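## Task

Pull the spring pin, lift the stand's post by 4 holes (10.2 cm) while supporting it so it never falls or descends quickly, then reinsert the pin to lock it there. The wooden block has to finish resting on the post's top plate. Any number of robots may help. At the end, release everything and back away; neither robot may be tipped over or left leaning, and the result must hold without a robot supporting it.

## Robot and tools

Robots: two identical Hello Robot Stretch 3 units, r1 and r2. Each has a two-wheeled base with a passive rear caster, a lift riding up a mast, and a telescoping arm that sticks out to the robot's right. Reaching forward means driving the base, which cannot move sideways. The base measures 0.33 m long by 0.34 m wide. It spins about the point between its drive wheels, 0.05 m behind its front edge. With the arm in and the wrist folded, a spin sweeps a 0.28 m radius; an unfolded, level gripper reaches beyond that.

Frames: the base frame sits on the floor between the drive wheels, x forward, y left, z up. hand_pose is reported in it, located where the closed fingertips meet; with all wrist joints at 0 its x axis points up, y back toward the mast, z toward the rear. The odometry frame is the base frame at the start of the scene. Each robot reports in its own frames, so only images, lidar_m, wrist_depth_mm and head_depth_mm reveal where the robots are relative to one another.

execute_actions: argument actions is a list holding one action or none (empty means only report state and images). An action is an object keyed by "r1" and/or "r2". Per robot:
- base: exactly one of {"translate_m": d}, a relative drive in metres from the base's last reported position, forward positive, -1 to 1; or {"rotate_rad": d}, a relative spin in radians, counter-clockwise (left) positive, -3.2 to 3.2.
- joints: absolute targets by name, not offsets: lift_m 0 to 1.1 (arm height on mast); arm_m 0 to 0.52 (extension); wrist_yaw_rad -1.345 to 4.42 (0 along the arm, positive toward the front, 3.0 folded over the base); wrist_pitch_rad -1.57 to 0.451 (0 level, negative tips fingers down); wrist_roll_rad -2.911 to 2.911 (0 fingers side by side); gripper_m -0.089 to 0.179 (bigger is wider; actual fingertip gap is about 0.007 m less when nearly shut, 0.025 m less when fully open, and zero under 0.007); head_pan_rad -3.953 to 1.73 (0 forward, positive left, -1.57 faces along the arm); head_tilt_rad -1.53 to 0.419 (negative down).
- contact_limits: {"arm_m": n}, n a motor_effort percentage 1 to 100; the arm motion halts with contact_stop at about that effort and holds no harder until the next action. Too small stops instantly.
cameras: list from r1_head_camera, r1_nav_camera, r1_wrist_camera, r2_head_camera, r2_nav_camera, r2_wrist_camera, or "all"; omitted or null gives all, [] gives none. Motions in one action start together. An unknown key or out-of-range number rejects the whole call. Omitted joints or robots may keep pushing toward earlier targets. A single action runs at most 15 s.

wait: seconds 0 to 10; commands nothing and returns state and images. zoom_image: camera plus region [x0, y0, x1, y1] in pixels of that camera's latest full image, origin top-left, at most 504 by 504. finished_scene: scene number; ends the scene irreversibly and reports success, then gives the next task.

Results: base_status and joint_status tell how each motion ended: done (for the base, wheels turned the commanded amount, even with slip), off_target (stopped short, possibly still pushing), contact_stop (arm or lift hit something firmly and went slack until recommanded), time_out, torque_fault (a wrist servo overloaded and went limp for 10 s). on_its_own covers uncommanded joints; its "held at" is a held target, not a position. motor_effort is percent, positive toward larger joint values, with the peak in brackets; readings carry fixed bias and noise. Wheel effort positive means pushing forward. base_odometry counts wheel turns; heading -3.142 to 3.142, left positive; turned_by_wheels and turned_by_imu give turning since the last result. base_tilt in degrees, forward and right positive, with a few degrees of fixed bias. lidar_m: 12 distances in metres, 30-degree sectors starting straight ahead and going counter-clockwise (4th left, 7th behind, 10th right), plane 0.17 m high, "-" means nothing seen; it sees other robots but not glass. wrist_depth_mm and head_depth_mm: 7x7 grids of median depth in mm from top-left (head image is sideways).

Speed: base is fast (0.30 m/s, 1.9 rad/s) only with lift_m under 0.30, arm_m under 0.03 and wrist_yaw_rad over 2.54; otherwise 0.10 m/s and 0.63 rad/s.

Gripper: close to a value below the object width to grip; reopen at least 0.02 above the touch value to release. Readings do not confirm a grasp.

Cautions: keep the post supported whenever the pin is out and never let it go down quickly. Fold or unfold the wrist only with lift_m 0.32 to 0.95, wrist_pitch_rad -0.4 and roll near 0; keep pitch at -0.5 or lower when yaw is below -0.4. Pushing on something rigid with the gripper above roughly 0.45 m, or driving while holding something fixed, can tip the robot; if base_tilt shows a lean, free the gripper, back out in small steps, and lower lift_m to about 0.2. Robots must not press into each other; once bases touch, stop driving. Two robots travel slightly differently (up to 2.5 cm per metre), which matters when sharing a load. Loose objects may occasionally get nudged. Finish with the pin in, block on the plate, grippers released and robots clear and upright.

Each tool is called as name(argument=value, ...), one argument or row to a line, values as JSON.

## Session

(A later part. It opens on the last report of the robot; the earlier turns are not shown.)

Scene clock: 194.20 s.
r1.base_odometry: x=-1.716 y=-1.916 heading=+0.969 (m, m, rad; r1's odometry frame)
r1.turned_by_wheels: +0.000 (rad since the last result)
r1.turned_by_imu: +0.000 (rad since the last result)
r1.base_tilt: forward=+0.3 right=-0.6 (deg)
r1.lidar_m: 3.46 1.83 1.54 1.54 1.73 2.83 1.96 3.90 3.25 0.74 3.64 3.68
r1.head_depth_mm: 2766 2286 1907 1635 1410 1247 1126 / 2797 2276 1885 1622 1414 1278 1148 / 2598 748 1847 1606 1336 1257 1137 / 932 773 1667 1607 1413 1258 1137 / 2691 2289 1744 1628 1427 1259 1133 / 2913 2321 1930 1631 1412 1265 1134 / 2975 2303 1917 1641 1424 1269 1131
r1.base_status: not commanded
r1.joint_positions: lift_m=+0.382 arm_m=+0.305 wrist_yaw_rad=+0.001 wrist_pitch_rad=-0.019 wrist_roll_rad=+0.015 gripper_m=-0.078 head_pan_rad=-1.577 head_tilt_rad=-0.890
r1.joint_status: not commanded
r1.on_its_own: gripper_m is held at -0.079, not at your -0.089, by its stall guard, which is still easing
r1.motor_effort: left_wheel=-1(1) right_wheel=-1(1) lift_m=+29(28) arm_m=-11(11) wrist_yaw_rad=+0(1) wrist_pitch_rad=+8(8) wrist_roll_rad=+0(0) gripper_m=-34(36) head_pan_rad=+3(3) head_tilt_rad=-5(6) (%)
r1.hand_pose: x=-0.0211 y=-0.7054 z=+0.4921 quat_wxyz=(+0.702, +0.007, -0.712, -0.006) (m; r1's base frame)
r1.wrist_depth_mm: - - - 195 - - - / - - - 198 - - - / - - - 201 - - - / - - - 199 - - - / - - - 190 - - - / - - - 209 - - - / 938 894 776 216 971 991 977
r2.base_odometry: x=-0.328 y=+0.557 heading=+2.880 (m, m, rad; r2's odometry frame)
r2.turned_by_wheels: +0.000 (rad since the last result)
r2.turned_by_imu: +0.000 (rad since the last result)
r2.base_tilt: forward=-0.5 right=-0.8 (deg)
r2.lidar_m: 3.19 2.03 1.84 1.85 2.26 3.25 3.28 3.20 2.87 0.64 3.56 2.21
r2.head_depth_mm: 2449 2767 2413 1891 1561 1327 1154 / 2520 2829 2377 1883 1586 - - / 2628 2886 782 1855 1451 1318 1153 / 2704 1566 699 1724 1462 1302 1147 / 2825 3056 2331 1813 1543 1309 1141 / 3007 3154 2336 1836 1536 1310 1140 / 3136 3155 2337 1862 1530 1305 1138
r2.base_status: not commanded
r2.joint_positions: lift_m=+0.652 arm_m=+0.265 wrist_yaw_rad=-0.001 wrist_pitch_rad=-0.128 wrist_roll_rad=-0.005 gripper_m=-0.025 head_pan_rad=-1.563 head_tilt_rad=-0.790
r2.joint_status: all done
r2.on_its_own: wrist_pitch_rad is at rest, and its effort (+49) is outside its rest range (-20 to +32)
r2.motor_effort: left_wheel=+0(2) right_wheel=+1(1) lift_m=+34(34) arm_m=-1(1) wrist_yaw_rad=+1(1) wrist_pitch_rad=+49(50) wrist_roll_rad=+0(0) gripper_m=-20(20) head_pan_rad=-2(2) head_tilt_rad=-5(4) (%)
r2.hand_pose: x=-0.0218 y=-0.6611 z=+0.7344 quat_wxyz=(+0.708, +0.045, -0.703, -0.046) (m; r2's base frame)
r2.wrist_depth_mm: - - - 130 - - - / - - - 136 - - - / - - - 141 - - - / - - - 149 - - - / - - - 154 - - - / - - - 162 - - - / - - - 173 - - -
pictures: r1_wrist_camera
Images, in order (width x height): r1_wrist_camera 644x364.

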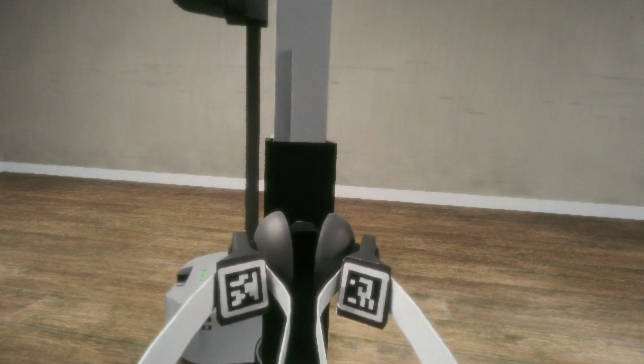

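execute_actions(
  actions=[
    {"r1":{"joints":{"gripper_m":0.05}},"r2":{"joints":{"lift_m":0.637}}},
  ],
  cameras=["r1_wrist_camera"],
)

execute_actions(
  actions=[
    {"r1":{"joints":{"arm_m":0.318}},"r2":{"joints":{"lift_m":0.6425}}},
  ],
  cameras=["r1_wrist_camera"],
)

execute_actions(
  actions=[
    {"r1":{"joints":{"gripper_m":-0.089}}},
  ],
  cameras=[],
)

execute_actions(
  actions=[
    {"r1":{"joints":{"arm_m":0.308}}},
  ],
  cameras=["r1_head_camera"],
)

zoom_image(
  camera="r1_head_camera",
  region=[370,170,490,260],
)

execute_actions(
  actions=[
    {"r2":{"joints":{"lift_m":0.650}}},
  ],
  cameras=["r1_wrist_camera"],
)

Scene clock: 201.30 s.
r1.base_odometry: x=-1.716 y=-1.916 heading=+0.969 (m, m, rad; r1's odometry frame)
r1.turned_by_wheels: +0.000 (rad since the last result)
r1.turned_by_imu: +0.001 (rad since the last result)
r1.base_tilt: forward=+0.4 right=-0.6 (deg)
r1.lidar_m: 3.44 1.84 1.54 1.55 1.74 2.84 1.95 3.91 3.26 0.74 3.67 3.67
r1.head_depth_mm: 2780 2294 1905 1616 1419 1262 1132 / 2777 2267 1909 1628 1425 1278 1140 / 2713 732 1860 1590 1339 1255 1126 / 953 779 1668 1599 1422 1258 1133 / 2598 2304 1745 1633 1434 1260 1132 / 2876 2306 1910 1626 1429 1264 1132 / 2957 2304 1921 1639 1429 1264 1129
r1.base_status: not commanded
r1.joint_positions: lift_m=+0.382 arm_m=+0.304 wrist_yaw_rad=+0.001 wrist_pitch_rad=-0.019 wrist_roll_rad=+0.015 gripper_m=+0.050 head_pan_rad=-1.577 head_tilt_rad=-0.890
r1.joint_status: all done
r1.motor_effort: left_wheel=-1(0) right_wheel=-1(0) lift_m=+28(28) arm_m=-8(11) wrist_yaw_rad=+1(0) wrist_pitch_rad=+8(8) wrist_roll_rad=+0(0) gripper_m=+1(79) head_pan_rad=+3(3) head_tilt_rad=-5(5) (%)
r1.hand_pose: x=-0.0211 y=-0.7052 z=+0.4921 quat_wxyz=(+0.702, +0.007, -0.712, -0.006) (m; r1's base frame)
r1.wrist_depth_mm: - - - 194 - - - / - - - 199 - - - / - - - 200 - - - / - - - 200 - - - / - - - 199 - - - / - - - 209 - - - / 885 874 786 216 921 967 -
r2.base_odometry: x=-0.328 y=+0.557 heading=+2.880 (m, m, rad; r2's odometry frame)
r2.turned_by_wheels: +0.000 (rad since the last result)
r2.turned_by_imu: +0.001 (rad since the last result)
r2.base_tilt: forward=-0.4 right=-0.9 (deg)
r2.lidar_m: 3.20 2.03 1.84 1.85 2.26 3.24 3.26 3.21 2.88 0.64 3.55 2.21
r2.head_depth_mm: 2449 2763 2398 1878 1560 1327 1149 / 2555 2796 2386 1885 1590 - - / 2607 2881 786 1882 - 1307 1147 / 2735 1563 699 1195 1483 1299 1144 / 2848 3083 2343 1805 1541 1313 1143 / 2954 3173 2342 1856 1531 1309 1139 / 3064 3163 2334 1844 1532 1303 1139
r2.base_status: not commanded
r2.joint_positions: lift_m=+0.637 arm_m=+0.265 wrist_yaw_rad=-0.001 wrist_pitch_rad=-0.083 wrist_roll_rad=-0.005 gripper_m=-0.025 head_pan_rad=-1.563 head_tilt_rad=-0.790
r2.joint_status: all done
r2.motor_effort: left_wheel=-1(1) right_wheel=+1(1) lift_m=+20(31) arm_m=-1(1) wrist_yaw_rad=+0(1) wrist_pitch_rad=+32(49) wrist_roll_rad=+0(0) gripper_m=-20(20) head_pan_rad=-1(3) head_tilt_rad=-5(4) (%)
r2.hand_pose: x=-0.0218 y=-0.6634 z=+0.7305 quat_wxyz=(+0.709, +0.029, -0.704, -0.030) (m; r2's base frame)
r2.wrist_depth_mm: - - - 133 - - - / - - - 138 - - - / - - - 143 - - - / - - - 148 - - - / - - - 154 - - - / - - - 160 - - - / - - - 168 - - -
pictures: r1_wrist_camera
Images, in order (width x height): r1_wrist_camera 644x364.

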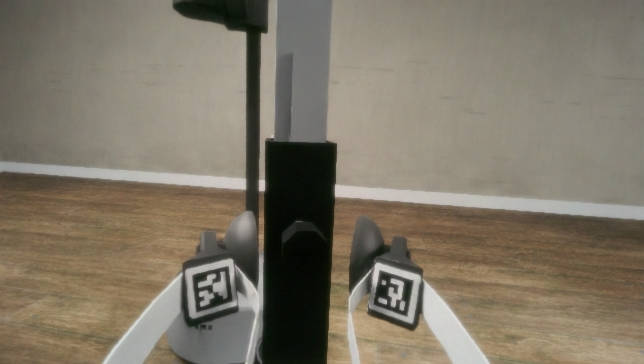

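Scene clock: 202.23 s.
r1.base_odometry: x=-1.716 y=-1.916 heading=+0.969 (m, m, rad; r1's odometry frame)
r1.turned_by_wheels: +0.000 (rad since the last result)
r1.turned_by_imu: +0.000 (rad since the last result)
r1.base_tilt: forward=+0.4 right=-0.6 (deg)
r1.lidar_m: 3.46 1.83 1.54 1.55 1.74 2.83 1.96 3.92 3.26 0.74 3.66 3.68
r1.head_depth_mm: 2749 2306 1898 1634 1417 1260 1127 / 2821 2275 1885 1621 1422 1288 1148 / 2697 732 1867 1582 1358 1258 1127 / 947 774 1673 1596 1410 1273 1141 / 2591 2322 1740 1636 1416 1267 1130 / 2907 2321 1913 1630 1424 1263 1136 / 2899 2323 1915 1623 1419 1263 1135
r1.base_status: not commanded
r1.joint_positions: lift_m=+0.382 arm_m=+0.318 wrist_yaw_rad=+0.001 wrist_pitch_rad=-0.019 wrist_roll_rad=+0.015 gripper_m=+0.050 head_pan_rad=-1.577 head_tilt_rad=-0.890
r1.joint_status: all done
r1.motor_effort: left_wheel=-1(1) right_wheel=-1(1) lift_m=+28(29) arm_m=+6(8) wrist_yaw_rad=-1(1) wrist_pitch_rad=+8(8) wrist_roll_rad=+0(0) gripper_m=+0(1) head_pan_rad=+3(3) head_tilt_rad=-4(4) (%)
r1.hand_pose: x=-0.0211 y=-0.7183 z=+0.4921 quat_wxyz=(+0.702, +0.007, -0.712, -0.006) (m; r1's base frame)
r1.wrist_depth_mm: - - - 181 - - - / - - - 186 - - - / - - - 188 - - - / - - - 186 - - - / - - - 188 - - - / - - - 195 - - - / 886 853 765 201 946 961 -
r2.base_odometry: x=-0.328 y=+0.557 heading=+2.880 (m, m, rad; r2's odometry frame)
r2.turned_by_wheels: +0.000 (rad since the last result)
r2.turned_by_imu: +0.000 (rad since the last result)
r2.base_tilt: forward=-0.5 right=-0.8 (deg)
r2.lidar_m: 3.18 2.03 1.84 1.85 2.26 3.25 3.28 3.19 2.88 0.64 3.54 2.21
r2.head_depth_mm: 2460 2760 2394 1892 1562 1331 1152 / 2532 2825 2394 1870 1583 - - / 2615 2920 782 1869 - 1320 1146 / 2735 1567 699 1186 1468 1304 1145 / 2858 3124 2356 1803 1537 1312 1145 / 2939 3176 2335 1854 1530 1309 1138 / 3079 3177 2351 1846 1531 1305 1133
r2.base_status: not commanded
r2.joint_positions: lift_m=+0.642 arm_m=+0.265 wrist_yaw_rad=-0.001 wrist_pitch_rad=-0.099 wrist_roll_rad=-0.005 gripper_m=-0.025 head_pan_rad=-1.563 head_tilt_rad=-0.790
r2.joint_status: all done
r2.on_its_own: wrist_pitch_rad is at rest, and its effort (+38) is outside its rest range (-20 to +32)
r2.motor_effort: left_wheel=-1(1) right_wheel=+1(1) lift_m=+31(32) arm_m=-1(1) wrist_yaw_rad=+1(1) wrist_pitch_rad=+38(39) wrist_roll_rad=+0(0) gripper_m=-20(20) head_pan_rad=-3(4) head_tilt_rad=-4(6) (%)
r2.hand_pose: x=-0.0218 y=-0.6626 z=+0.7313 quat_wxyz=(+0.708, +0.035, -0.704, -0.036) (m; r2's base frame)
r2.wrist_depth_mm: - - - 132 - - - / - - - 137 - - - / - - - 142 - - - / - - - 149 - - - / - - - 154 - - - / - - - 160 - - - / - - - 170 - - -
pictures: r1_wrist_camera
Images, in order (width x height): r1_wrist_camera 644x364.

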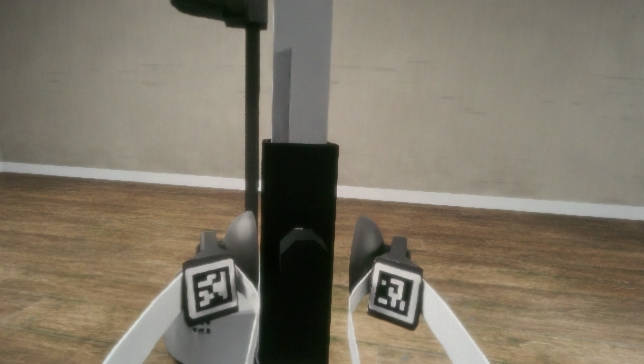

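Scene clock: 204.30 s.
r1.base_odometry: x=-1.716 y=-1.916 heading=+0.969 (m, m, rad; r1's odometry frame)
r1.turned_by_wheels: +0.000 (rad since the last result)
r1.turned_by_imu: +0.000 (rad since the last result)
r1.base_tilt: forward=+0.4 right=-0.5 (deg)
r1.lidar_m: 3.47 1.83 1.54 1.55 1.73 2.84 1.95 3.92 3.27 0.74 3.66 3.68
r1.head_depth_mm: 2811 2292 1885 1633 1410 1255 1135 / 2846 2293 1917 1614 1417 1282 1143 / 2682 752 1847 1580 1362 1250 1139 / 949 779 1686 1613 1414 1260 1135 / 2608 2327 1751 1630 1413 1257 1133 / 2929 2302 1902 1636 1437 1265 1137 / 2907 2321 1915 1627 1421 1272 1134
r1.base_status: not commanded
r1.joint_positions: lift_m=+0.382 arm_m=+0.318 wrist_yaw_rad=+0.003 wrist_pitch_rad=-0.020 wrist_roll_rad=+0.015 gripper_m=-0.087 head_pan_rad=-1.577 head_tilt_rad=-0.890
r1.joint_status: all done
r1.motor_effort: left_wheel=+0(1) right_wheel=-1(4) lift_m=+28(29) arm_m=-1(7) wrist_yaw_rad=-1(5) wrist_pitch_rad=+8(10) wrist_roll_rad=+0(0) gripper_m=-39(100) head_pan_rad=+3(3) head_tilt_rad=-4(5) (%)
r1.hand_pose: x=-0.0208 y=-0.7188 z=+0.4918 quat_wxyz=(+0.702, +0.008, -0.712, -0.006) (m; r1's base frame)
r1.wrist_depth_mm: - - - 179 - - - / - - - 185 - - - / - - - 187 - - - / - - - 185 - - - / - - - 186 - - - / - - - 152 - - - / 884 910 741 201 947 944 -
r2.base_odometry: x=-0.328 y=+0.557 heading=+2.880 (m, m, rad; r2's odometry frame)
r2.turned_by_wheels: +0.000 (rad since the last result)
r2.turned_by_imu: +0.000 (rad since the last result)
r2.base_tilt: forward=-0.5 right=-0.8 (deg)
r2.lidar_m: 3.20 2.03 1.84 1.85 2.25 3.25 3.28 3.20 2.87 0.64 3.57 2.20
r2.head_depth_mm: 2458 2765 2390 1889 1544 1322 1155 / 2576 2833 2388 1889 1590 - - / 2596 2896 784 1883 - 1316 1148 / 2746 1558 700 1192 1473 1305 1142 / 2849 3079 2354 1813 1532 1313 1144 / 2950 3152 2343 1850 1528 1312 1138 / 3058 3128 2330 1847 1529 1296 1138
r2.base_status: not commanded
r2.joint_positions: lift_m=+0.642 arm_m=+0.265 wrist_yaw_rad=-0.001 wrist_pitch_rad=-0.099 wrist_roll_rad=-0.005 gripper_m=-0.025 head_pan_rad=-1.563 head_tilt_rad=-0.790
r2.joint_status: not commanded
r2.on_its_own: wrist_pitch_rad is at rest, and its effort (+38) is outside its rest range (-20 to +32)
r2.motor_effort: left_wheel=-1(0) right_wheel=+0(1) lift_m=+31(31) arm_m=-1(1) wrist_yaw_rad=+1(1) wrist_pitch_rad=+38(38) wrist_roll_rad=+0(0) gripper_m=-20(20) head_pan_rad=-3(3) head_tilt_rad=-4(4) (%)
r2.hand_pose: x=-0.0218 y=-0.6626 z=+0.7313 quat_wxyz=(+0.708, +0.035, -0.704, -0.036) (m; r2's base frame)
r2.wrist_depth_mm: - - - 132 - - - / - - - 137 - - - / - - - 142 - - - / - - - 148 - - - / - - - 154 - - - / - - - 161 - - - / - - - 170 - - -
pictures: none
No camera images: the call's "cameras" was empty. Leave "cameras" out to get every camera's image.

Scene clock: 205.33 s.
r1.base_odometry: x=-1.716 y=-1.916 heading=+0.969 (m, m, rad; r1's odometry frame)
r1.turned_by_wheels: +0.000 (rad since the last result)
r1.turned_by_imu: +0.000 (rad since the last result)
r1.base_tilt: forward=+0.4 right=-0.7 (deg)
r1.lidar_m: 3.44 1.83 1.54 1.54 1.73 2.84 1.95 3.91 3.26 0.74 3.67 3.68
r1.head_depth_mm: 2779 2269 1884 1621 1414 1259 1133 / 2834 2276 1893 1624 1422 1278 1153 / 2698 733 1847 1609 1343 1258 1137 / 949 780 1656 1597 1409 1262 1136 / 2643 2282 1742 1634 1427 1260 1145 / 2901 2295 1920 1636 1430 1262 1135 / 2868 2313 1925 1642 1426 1258 1127
r1.base_status: not commanded
r1.joint_positions: lift_m=+0.382 arm_m=+0.309 wrist_yaw_rad=+0.002 wrist_pitch_rad=-0.019 wrist_roll_rad=+0.015 gripper_m=-0.081 head_pan_rad=-1.577 head_tilt_rad=-0.890
r1.joint_status: all done
r1.on_its_own: gripper_m is held at -0.082, not at your -0.089, by its stall guard, which is still easing; arm_m is at rest, and its effort (-20) is outside its rest range (-14 to +14)
r1.motor_effort: left_wheel=+0(1) right_wheel=-2(2) lift_m=+29(28) arm_m=-20(25) wrist_yaw_rad=-1(1) wrist_pitch_rad=+8(9) wrist_roll_rad=+0(0) gripper_m=-36(38) head_pan_rad=+3(3) head_tilt_rad=-5(4) (%)
r1.hand_pose: x=-0.0211 y=-0.7100 z=+0.4920 quat_wxyz=(+0.702, +0.007, -0.712, -0.006) (m; r1's base frame)
r1.wrist_depth_mm: - - - 188 - - - / - - - 193 - - - / - - - 197 - - - / - - - 194 - - - / - - - 196 - - - / - - - 202 - - - / 903 909 775 528 947 997 -
r2.base_odometry: x=-0.328 y=+0.557 heading=+2.880 (m, m, rad; r2's odometry frame)
r2.turned_by_wheels: +0.000 (rad since the last result)
r2.turned_by_imu: +0.000 (rad since the last result)
r2.base_tilt: forward=-0.5 right=-0.8 (deg)
r2.lidar_m: 3.18 2.04 1.83 1.85 2.26 3.25 3.28 3.19 2.87 0.64 3.55 2.21
r2.head_depth_mm: 2470 2796 2398 1881 1551 1333 1155 / 2535 2842 2396 1882 1595 - - / 2598 2894 783 1857 - 1314 1147 / 2745 1560 700 1199 1465 1302 1146 / 2833 3032 2374 1806 1533 1309 1143 / 2951 3157 2331 1859 1539 1308 1138 / 3070 3182 2327 1853 1532 1304 1135
r2.base_status: not commanded
r2.joint_positions: lift_m=+0.642 arm_m=+0.265 wrist_yaw_rad=-0.001 wrist_pitch_rad=-0.101 wrist_roll_rad=-0.005 gripper_m=-0.025 head_pan_rad=-1.563 head_tilt_rad=-0.790
r2.joint_status: not commanded
r2.on_its_own: wrist_pitch_rad is at rest, and its effort (+39) is outside its rest range (-20 to +32)
r2.motor_effort: left_wheel=-1(1) right_wheel=+1(1) lift_m=+31(31) arm_m=-1(1) wrist_yaw_rad=+1(0) wrist_pitch_rad=+39(39) wrist_roll_rad=+0(0) gripper_m=-20(20) head_pan_rad=-2(1) head_tilt_rad=-5(4) (%)
r2.hand_pose: x=-0.0218 y=-0.6625 z=+0.7308 quat_wxyz=(+0.708, +0.036, -0.704, -0.036) (m; r2's base frame)
r2.wrist_depth_mm: - - - 132 - - - / - - - 137 - - - / - - - 142 - - - / - - - 149 - - - / - - - 153 - - - / - - - 161 - - - / - - - 170 - - -
pictures: r1_head_camera (sideways: a quarter turn clockwise sets it upright)
Images, in order (width x height): r1_head_camera 896x504.

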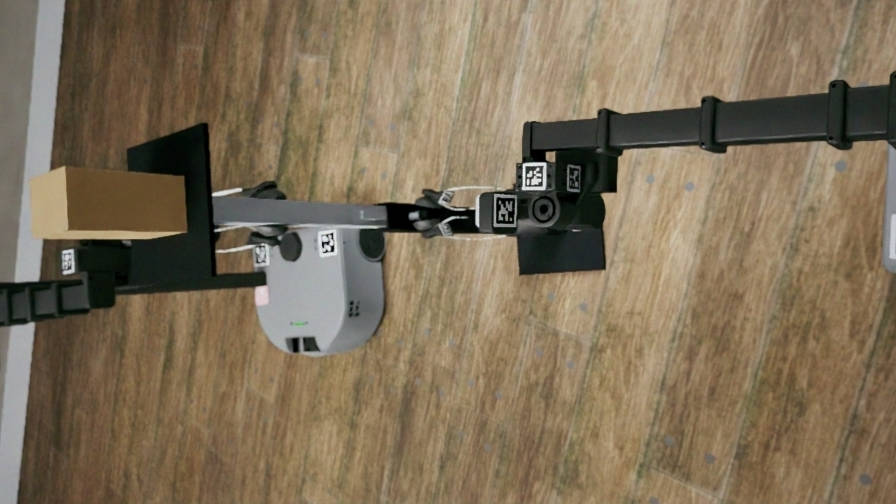

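Region (370, 170, 490, 260) of r1_head_camera's 896x504 image, scaled by 4.200, with more detail than that image has; it fills the top 378 rows of this view, and the rest is white.

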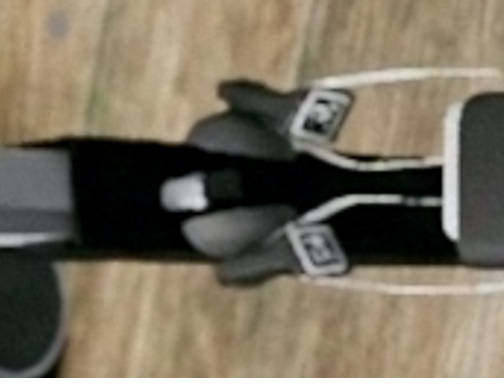

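Scene clock: 206.00 s.
r1.base_odometry: x=-1.716 y=-1.916 heading=+0.969 (m, m, rad; r1's odometry frame)
r1.turned_by_wheels: +0.000 (rad since the last result)
r1.turned_by_imu: +0.000 (rad since the last result)
r1.base_tilt: forward=+0.6 right=-0.7 (deg)
r1.lidar_m: 3.46 1.83 1.54 1.54 1.73 2.84 1.95 3.91 3.25 0.74 3.65 3.67
r1.head_depth_mm: 2793 2304 1881 1626 1418 1258 1128 / 2785 2278 1903 1623 1418 1285 1144 / 692 772 1866 1616 1345 1257 1140 / 933 775 1674 1597 1403 1257 1138 / 2698 2297 1738 1635 1417 1263 1135 / 2898 2293 1920 1622 1419 1259 1128 / 2904 2303 1927 1626 1416 1264 1141
r1.base_status: not commanded
r1.joint_positions: lift_m=+0.382 arm_m=+0.309 wrist_yaw_rad=+0.002 wrist_pitch_rad=-0.019 wrist_roll_rad=+0.015 gripper_m=-0.077 head_pan_rad=-1.577 head_tilt_rad=-0.890
r1.joint_status: not commanded
r1.on_its_own: gripper_m is held at -0.079, not at your -0.089, by its stall guard, which is still easing; arm_m is at rest, and its effort (-20) is outside its rest range (-14 to +14)
r1.motor_effort: left_wheel=+0(0) right_wheel=-1(1) lift_m=+29(28) arm_m=-20(20) wrist_yaw_rad=+0(0) wrist_pitch_rad=+8(8) wrist_roll_rad=-1(0) gripper_m=-34(35) head_pan_rad=+3(2) head_tilt_rad=-5(4) (%)
r1.hand_pose: x=-0.0211 y=-0.7100 z=+0.4920 quat_wxyz=(+0.702, +0.007, -0.712, -0.006) (m; r1's base frame)
r1.wrist_depth_mm: - - - 190 - - - / - - - 193 - - - / - - - 195 - - - / - - - 193 - - - / - - - 195 - - - / - - - 203 - - - / 884 902 773 534 968 968 999
r2.base_odometry: x=-0.328 y=+0.557 heading=+2.880 (m, m, rad; r2's odometry frame)
r2.turned_by_wheels: +0.000 (rad since the last result)
r2.turned_by_imu: +0.000 (rad since the last result)
r2.base_tilt: forward=-0.5 right=-0.8 (deg)
r2.lidar_m: 3.19 2.03 1.84 1.85 2.26 3.25 3.27 3.21 2.88 0.64 3.53 2.20
r2.head_depth_mm: 2472 2779 2393 1878 1551 1329 1151 / 2570 2809 2374 1880 1589 - - / 2584 2856 1859 1869 - 1316 1148 / 2702 1542 699 1698 1476 1297 1145 / 2851 3069 2339 1814 1547 1307 1143 / 2954 3141 2323 1853 1528 1304 1140 / 3081 3163 2330 1856 1523 1306 1138
r2.base_status: not commanded
r2.joint_positions: lift_m=+0.649 arm_m=+0.265 wrist_yaw_rad=-0.001 wrist_pitch_rad=-0.115 wrist_roll_rad=-0.005 gripper_m=-0.025 head_pan_rad=-1.563 head_tilt_rad=-0.790
r2.joint_status: all done
r2.on_its_own: wrist_pitch_rad is at rest, and its effort (+44) is outside its rest range (-20 to +32)
r2.motor_effort: left_wheel=-1(1) right_wheel=+1(0) lift_m=+32(32) arm_m=-1(1) wrist_yaw_rad=+1(1) wrist_pitch_rad=+44(46) wrist_roll_rad=+0(0) gripper_m=-20(20) head_pan_rad=-1(3) head_tilt_rad=-4(5) (%)
r2.hand_pose: x=-0.0218 y=-0.6618 z=+0.7347 quat_wxyz=(+0.708, +0.040, -0.704, -0.041) (m; r2's base frame)
r2.wrist_depth_mm: - - - 131 - - - / - - - 136 - - - / - - - 142 - - - / - - - 149 - - - / - - - 154 - - - / - - - 161 - - - / - - - 172 - - -
pictures: r1_wrist_camera
Images, in order (width x height): r1_wrist_camera 644x364.

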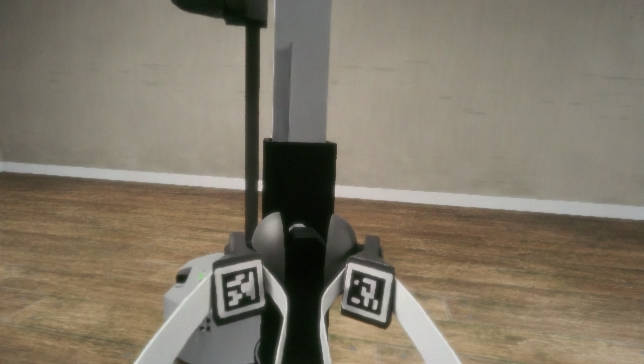

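execute_actions(
  actions=[
    {"r1":{"joints":{"gripper_m":-0.088}},"r2":{"joints":{"lift_m":0.66}}},
  ],
  cameras=["r1_wrist_camera"],
)

execute_actions(
  actions=[
    {"r1":{"joints":{"gripper_m":-0.089}},"r2":{"joints":{"lift_m":0.69}}},
  ],
  cameras=["r1_wrist_camera"],
)

Scene clock: 209.23 s.
r1.base_odometry: x=-1.716 y=-1.916 heading=+0.969 (m, m, rad; r1's odometry frame)
r1.turned_by_wheels: +0.000 (rad since the last result)
r1.turned_by_imu: +0.000 (rad since the last result)
r1.base_tilt: forward=+0.5 right=-0.6 (deg)
r1.lidar_m: 3.46 1.83 1.54 1.55 1.73 2.83 1.95 3.93 3.27 0.74 3.65 3.68
r1.head_depth_mm: 2749 2287 1909 1639 1408 1248 1130 / 2801 2230 1918 1617 1418 1277 1144 / 685 753 1866 1603 1350 1266 1131 / 932 778 1672 1595 1406 1259 1132 / 2721 2265 1748 1620 1419 1264 1136 / 2896 2318 1906 1619 1425 1269 1133 / 2888 2321 1897 1630 1423 1260 1133
r1.base_status: not commanded
r1.joint_positions: lift_m=+0.382 arm_m=+0.309 wrist_yaw_rad=+0.001 wrist_pitch_rad=-0.019 wrist_roll_rad=+0.015 gripper_m=-0.086 head_pan_rad=-1.577 head_tilt_rad=-0.890
r1.joint_status: all done
r1.on_its_own: arm_m is at rest, and its effort (-19) is outside its rest range (-14 to +14)
r1.motor_effort: left_wheel=+0(0) right_wheel=-1(1) lift_m=+28(28) arm_m=-19(19) wrist_yaw_rad=+1(0) wrist_pitch_rad=+8(8) wrist_roll_rad=+0(0) gripper_m=-38(100) head_pan_rad=+3(3) head_tilt_rad=-4(4) (%)
r1.hand_pose: x=-0.0211 y=-0.7099 z=+0.4920 quat_wxyz=(+0.702, +0.007, -0.712, -0.007) (m; r1's base frame)
r1.wrist_depth_mm: - - - 188 - - - / - - - 192 - - - / - - - 196 - - - / - - - 194 - - - / - - - 195 - - - / - - - 204 - - - / 900 923 772 529 937 981 994
r2.base_odometry: x=-0.328 y=+0.557 heading=+2.880 (m, m, rad; r2's odometry frame)
r2.turned_by_wheels: +0.000 (rad since the last result)
r2.turned_by_imu: +0.000 (rad since the last result)
r2.base_tilt: forward=-0.5 right=-0.7 (deg)
r2.lidar_m: 3.17 2.03 1.84 1.85 2.25 3.25 3.28 3.19 2.88 0.64 3.55 2.22
r2.head_depth_mm: 2468 2781 2404 1885 1555 1326 1151 / 2555 2848 2376 1882 1586 - - / 2614 2911 1856 1872 1474 1317 1143 / 2701 1538 698 1696 1465 1301 1146 / 2837 3054 2282 1803 1544 1313 1141 / 2969 3160 2354 1852 1533 1303 1141 / 3085 3137 2346 1844 1521 1304 1138
r2.base_status: not commanded
r2.joint_positions: lift_m=+0.659 arm_m=+0.265 wrist_yaw_rad=-0.001 wrist_pitch_rad=-0.116 wrist_roll_rad=-0.005 gripper_m=-0.025 head_pan_rad=-1.563 head_tilt_rad=-0.790
r2.joint_status: all done
r2.on_its_own: wrist_pitch_rad is at rest, and its effort (+45) is outside its rest range (-20 to +32)
r2.motor_effort: left_wheel=-1(1) right_wheel=+1(1) lift_m=+32(32) arm_m=-1(1) wrist_yaw_rad=+1(0) wrist_pitch_rad=+45(45) wrist_roll_rad=+0(0) gripper_m=-20(20) head_pan_rad=-3(2) head_tilt_rad=-5(5) (%)
r2.hand_pose: x=-0.0218 y=-0.6618 z=+0.7444 quat_wxyz=(+0.708, +0.041, -0.704, -0.042) (m; r2's base frame)
r2.wrist_depth_mm: - - - 131 - - - / - - - 136 - - - / - - - 142 - - - / - - - 149 - - - / - - - 154 - - - / - - - 161 - - - / - - - 171 - - -
pictures: r1_wrist_camera
Images, in order (width x height): r1_wrist_camera 644x364.

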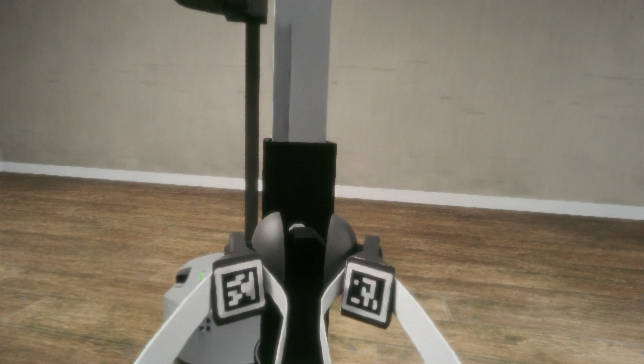

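Scene clock: 210.30 s.
r1.base_odometry: x=-1.716 y=-1.916 heading=+0.969 (m, m, rad; r1's odometry frame)
r1.turned_by_wheels: +0.000 (rad since the last result)
r1.turned_by_imu: +0.000 (rad since the last result)
r1.base_tilt: forward=+0.5 right=-0.6 (deg)
r1.lidar_m: 3.46 1.83 1.54 1.54 1.74 2.84 1.96 3.92 3.26 0.74 3.65 3.68
r1.head_depth_mm: 2760 2289 1881 1624 1414 1256 1125 / 2830 2244 1922 1624 1408 1278 1144 / 659 851 1854 1613 1343 1261 1135 / 766 844 1672 1592 1405 1260 1134 / 2714 2312 1745 1640 1426 1259 1135 / 2899 2309 1909 1628 1422 1261 1134 / 2877 2304 1922 1638 1419 1261 1134
r1.base_status: not commanded
r1.joint_positions: lift_m=+0.382 arm_m=+0.309 wrist_yaw_rad=+0.001 wrist_pitch_rad=-0.019 wrist_roll_rad=+0.015 gripper_m=-0.084 head_pan_rad=-1.577 head_tilt_rad=-0.890
r1.joint_status: gripper_m off_target (ended at -0.084, target -0.089)
r1.on_its_own: arm_m is at rest, and its effort (-19) is outside its rest range (-14 to +14)
r1.motor_effort: left_wheel=+0(0) right_wheel=-1(1) lift_m=+28(29) arm_m=-19(18) wrist_yaw_rad=+0(1) wrist_pitch_rad=+8(8) wrist_roll_rad=+0(0) gripper_m=-37(48) head_pan_rad=+3(3) head_tilt_rad=-5(5) (%)
r1.hand_pose: x=-0.0211 y=-0.7099 z=+0.4920 quat_wxyz=(+0.702, +0.007, -0.712, -0.007) (m; r1's base frame)
r1.wrist_depth_mm: - - - 189 - - - / - - - 193 - - - / - - - 195 - - - / - - - 194 - - - / - - - 196 - - - / - - - 203 - - - / 895 914 773 522 940 - -
r2.base_odometry: x=-0.328 y=+0.557 heading=+2.880 (m, m, rad; r2's odometry frame)
r2.turned_by_wheels: +0.000 (rad since the last result)
r2.turned_by_imu: +0.000 (rad since the last result)
r2.base_tilt: forward=-0.5 right=-0.7 (deg)
r2.lidar_m: 3.18 2.03 1.84 1.85 2.25 3.26 3.28 3.19 2.88 0.64 3.54 2.21
r2.head_depth_mm: 2451 2755 2396 1884 1565 1360 1181 / 2544 2844 2391 1925 - - 1127 / 2610 2890 763 1930 1469 1322 1147 / 2721 1531 674 1711 1503 1302 1147 / 2849 3091 2255 1809 1535 1307 1149 / 2954 3197 2324 1846 1545 1308 1142 / 3085 3144 2312 1848 1519 1307 1136
r2.base_status: not commanded
r2.joint_positions: lift_m=+0.689 arm_m=+0.265 wrist_yaw_rad=-0.001 wrist_pitch_rad=-0.117 wrist_roll_rad=-0.005 gripper_m=-0.025 head_pan_rad=-1.563 head_tilt_rad=-0.790
r2.joint_status: all done
r2.on_its_own: wrist_pitch_rad is at rest, and its effort (+45) is outside its rest range (-20 to +32)
r2.motor_effort: left_wheel=-1(1) right_wheel=+1(1) lift_m=+33(33) arm_m=-1(1) wrist_yaw_rad=+1(2) wrist_pitch_rad=+45(45) wrist_roll_rad=+0(0) gripper_m=-20(20) head_pan_rad=-2(3) head_tilt_rad=-4(4) (%)
r2.hand_pose: x=-0.0218 y=-0.6617 z=+0.7743 quat_wxyz=(+0.708, +0.041, -0.704, -0.042) (m; r2's base frame)
r2.wrist_depth_mm: - - - 131 - - - / - - - 136 - - - / - - - 142 - - - / - - - 149 - - - / - - - 153 - - - / - - - 162 - - - / - - - 172 - - -
pictures: r1_wrist_camera
Images, in order (width x height): r1_wrist_camera 644x364.

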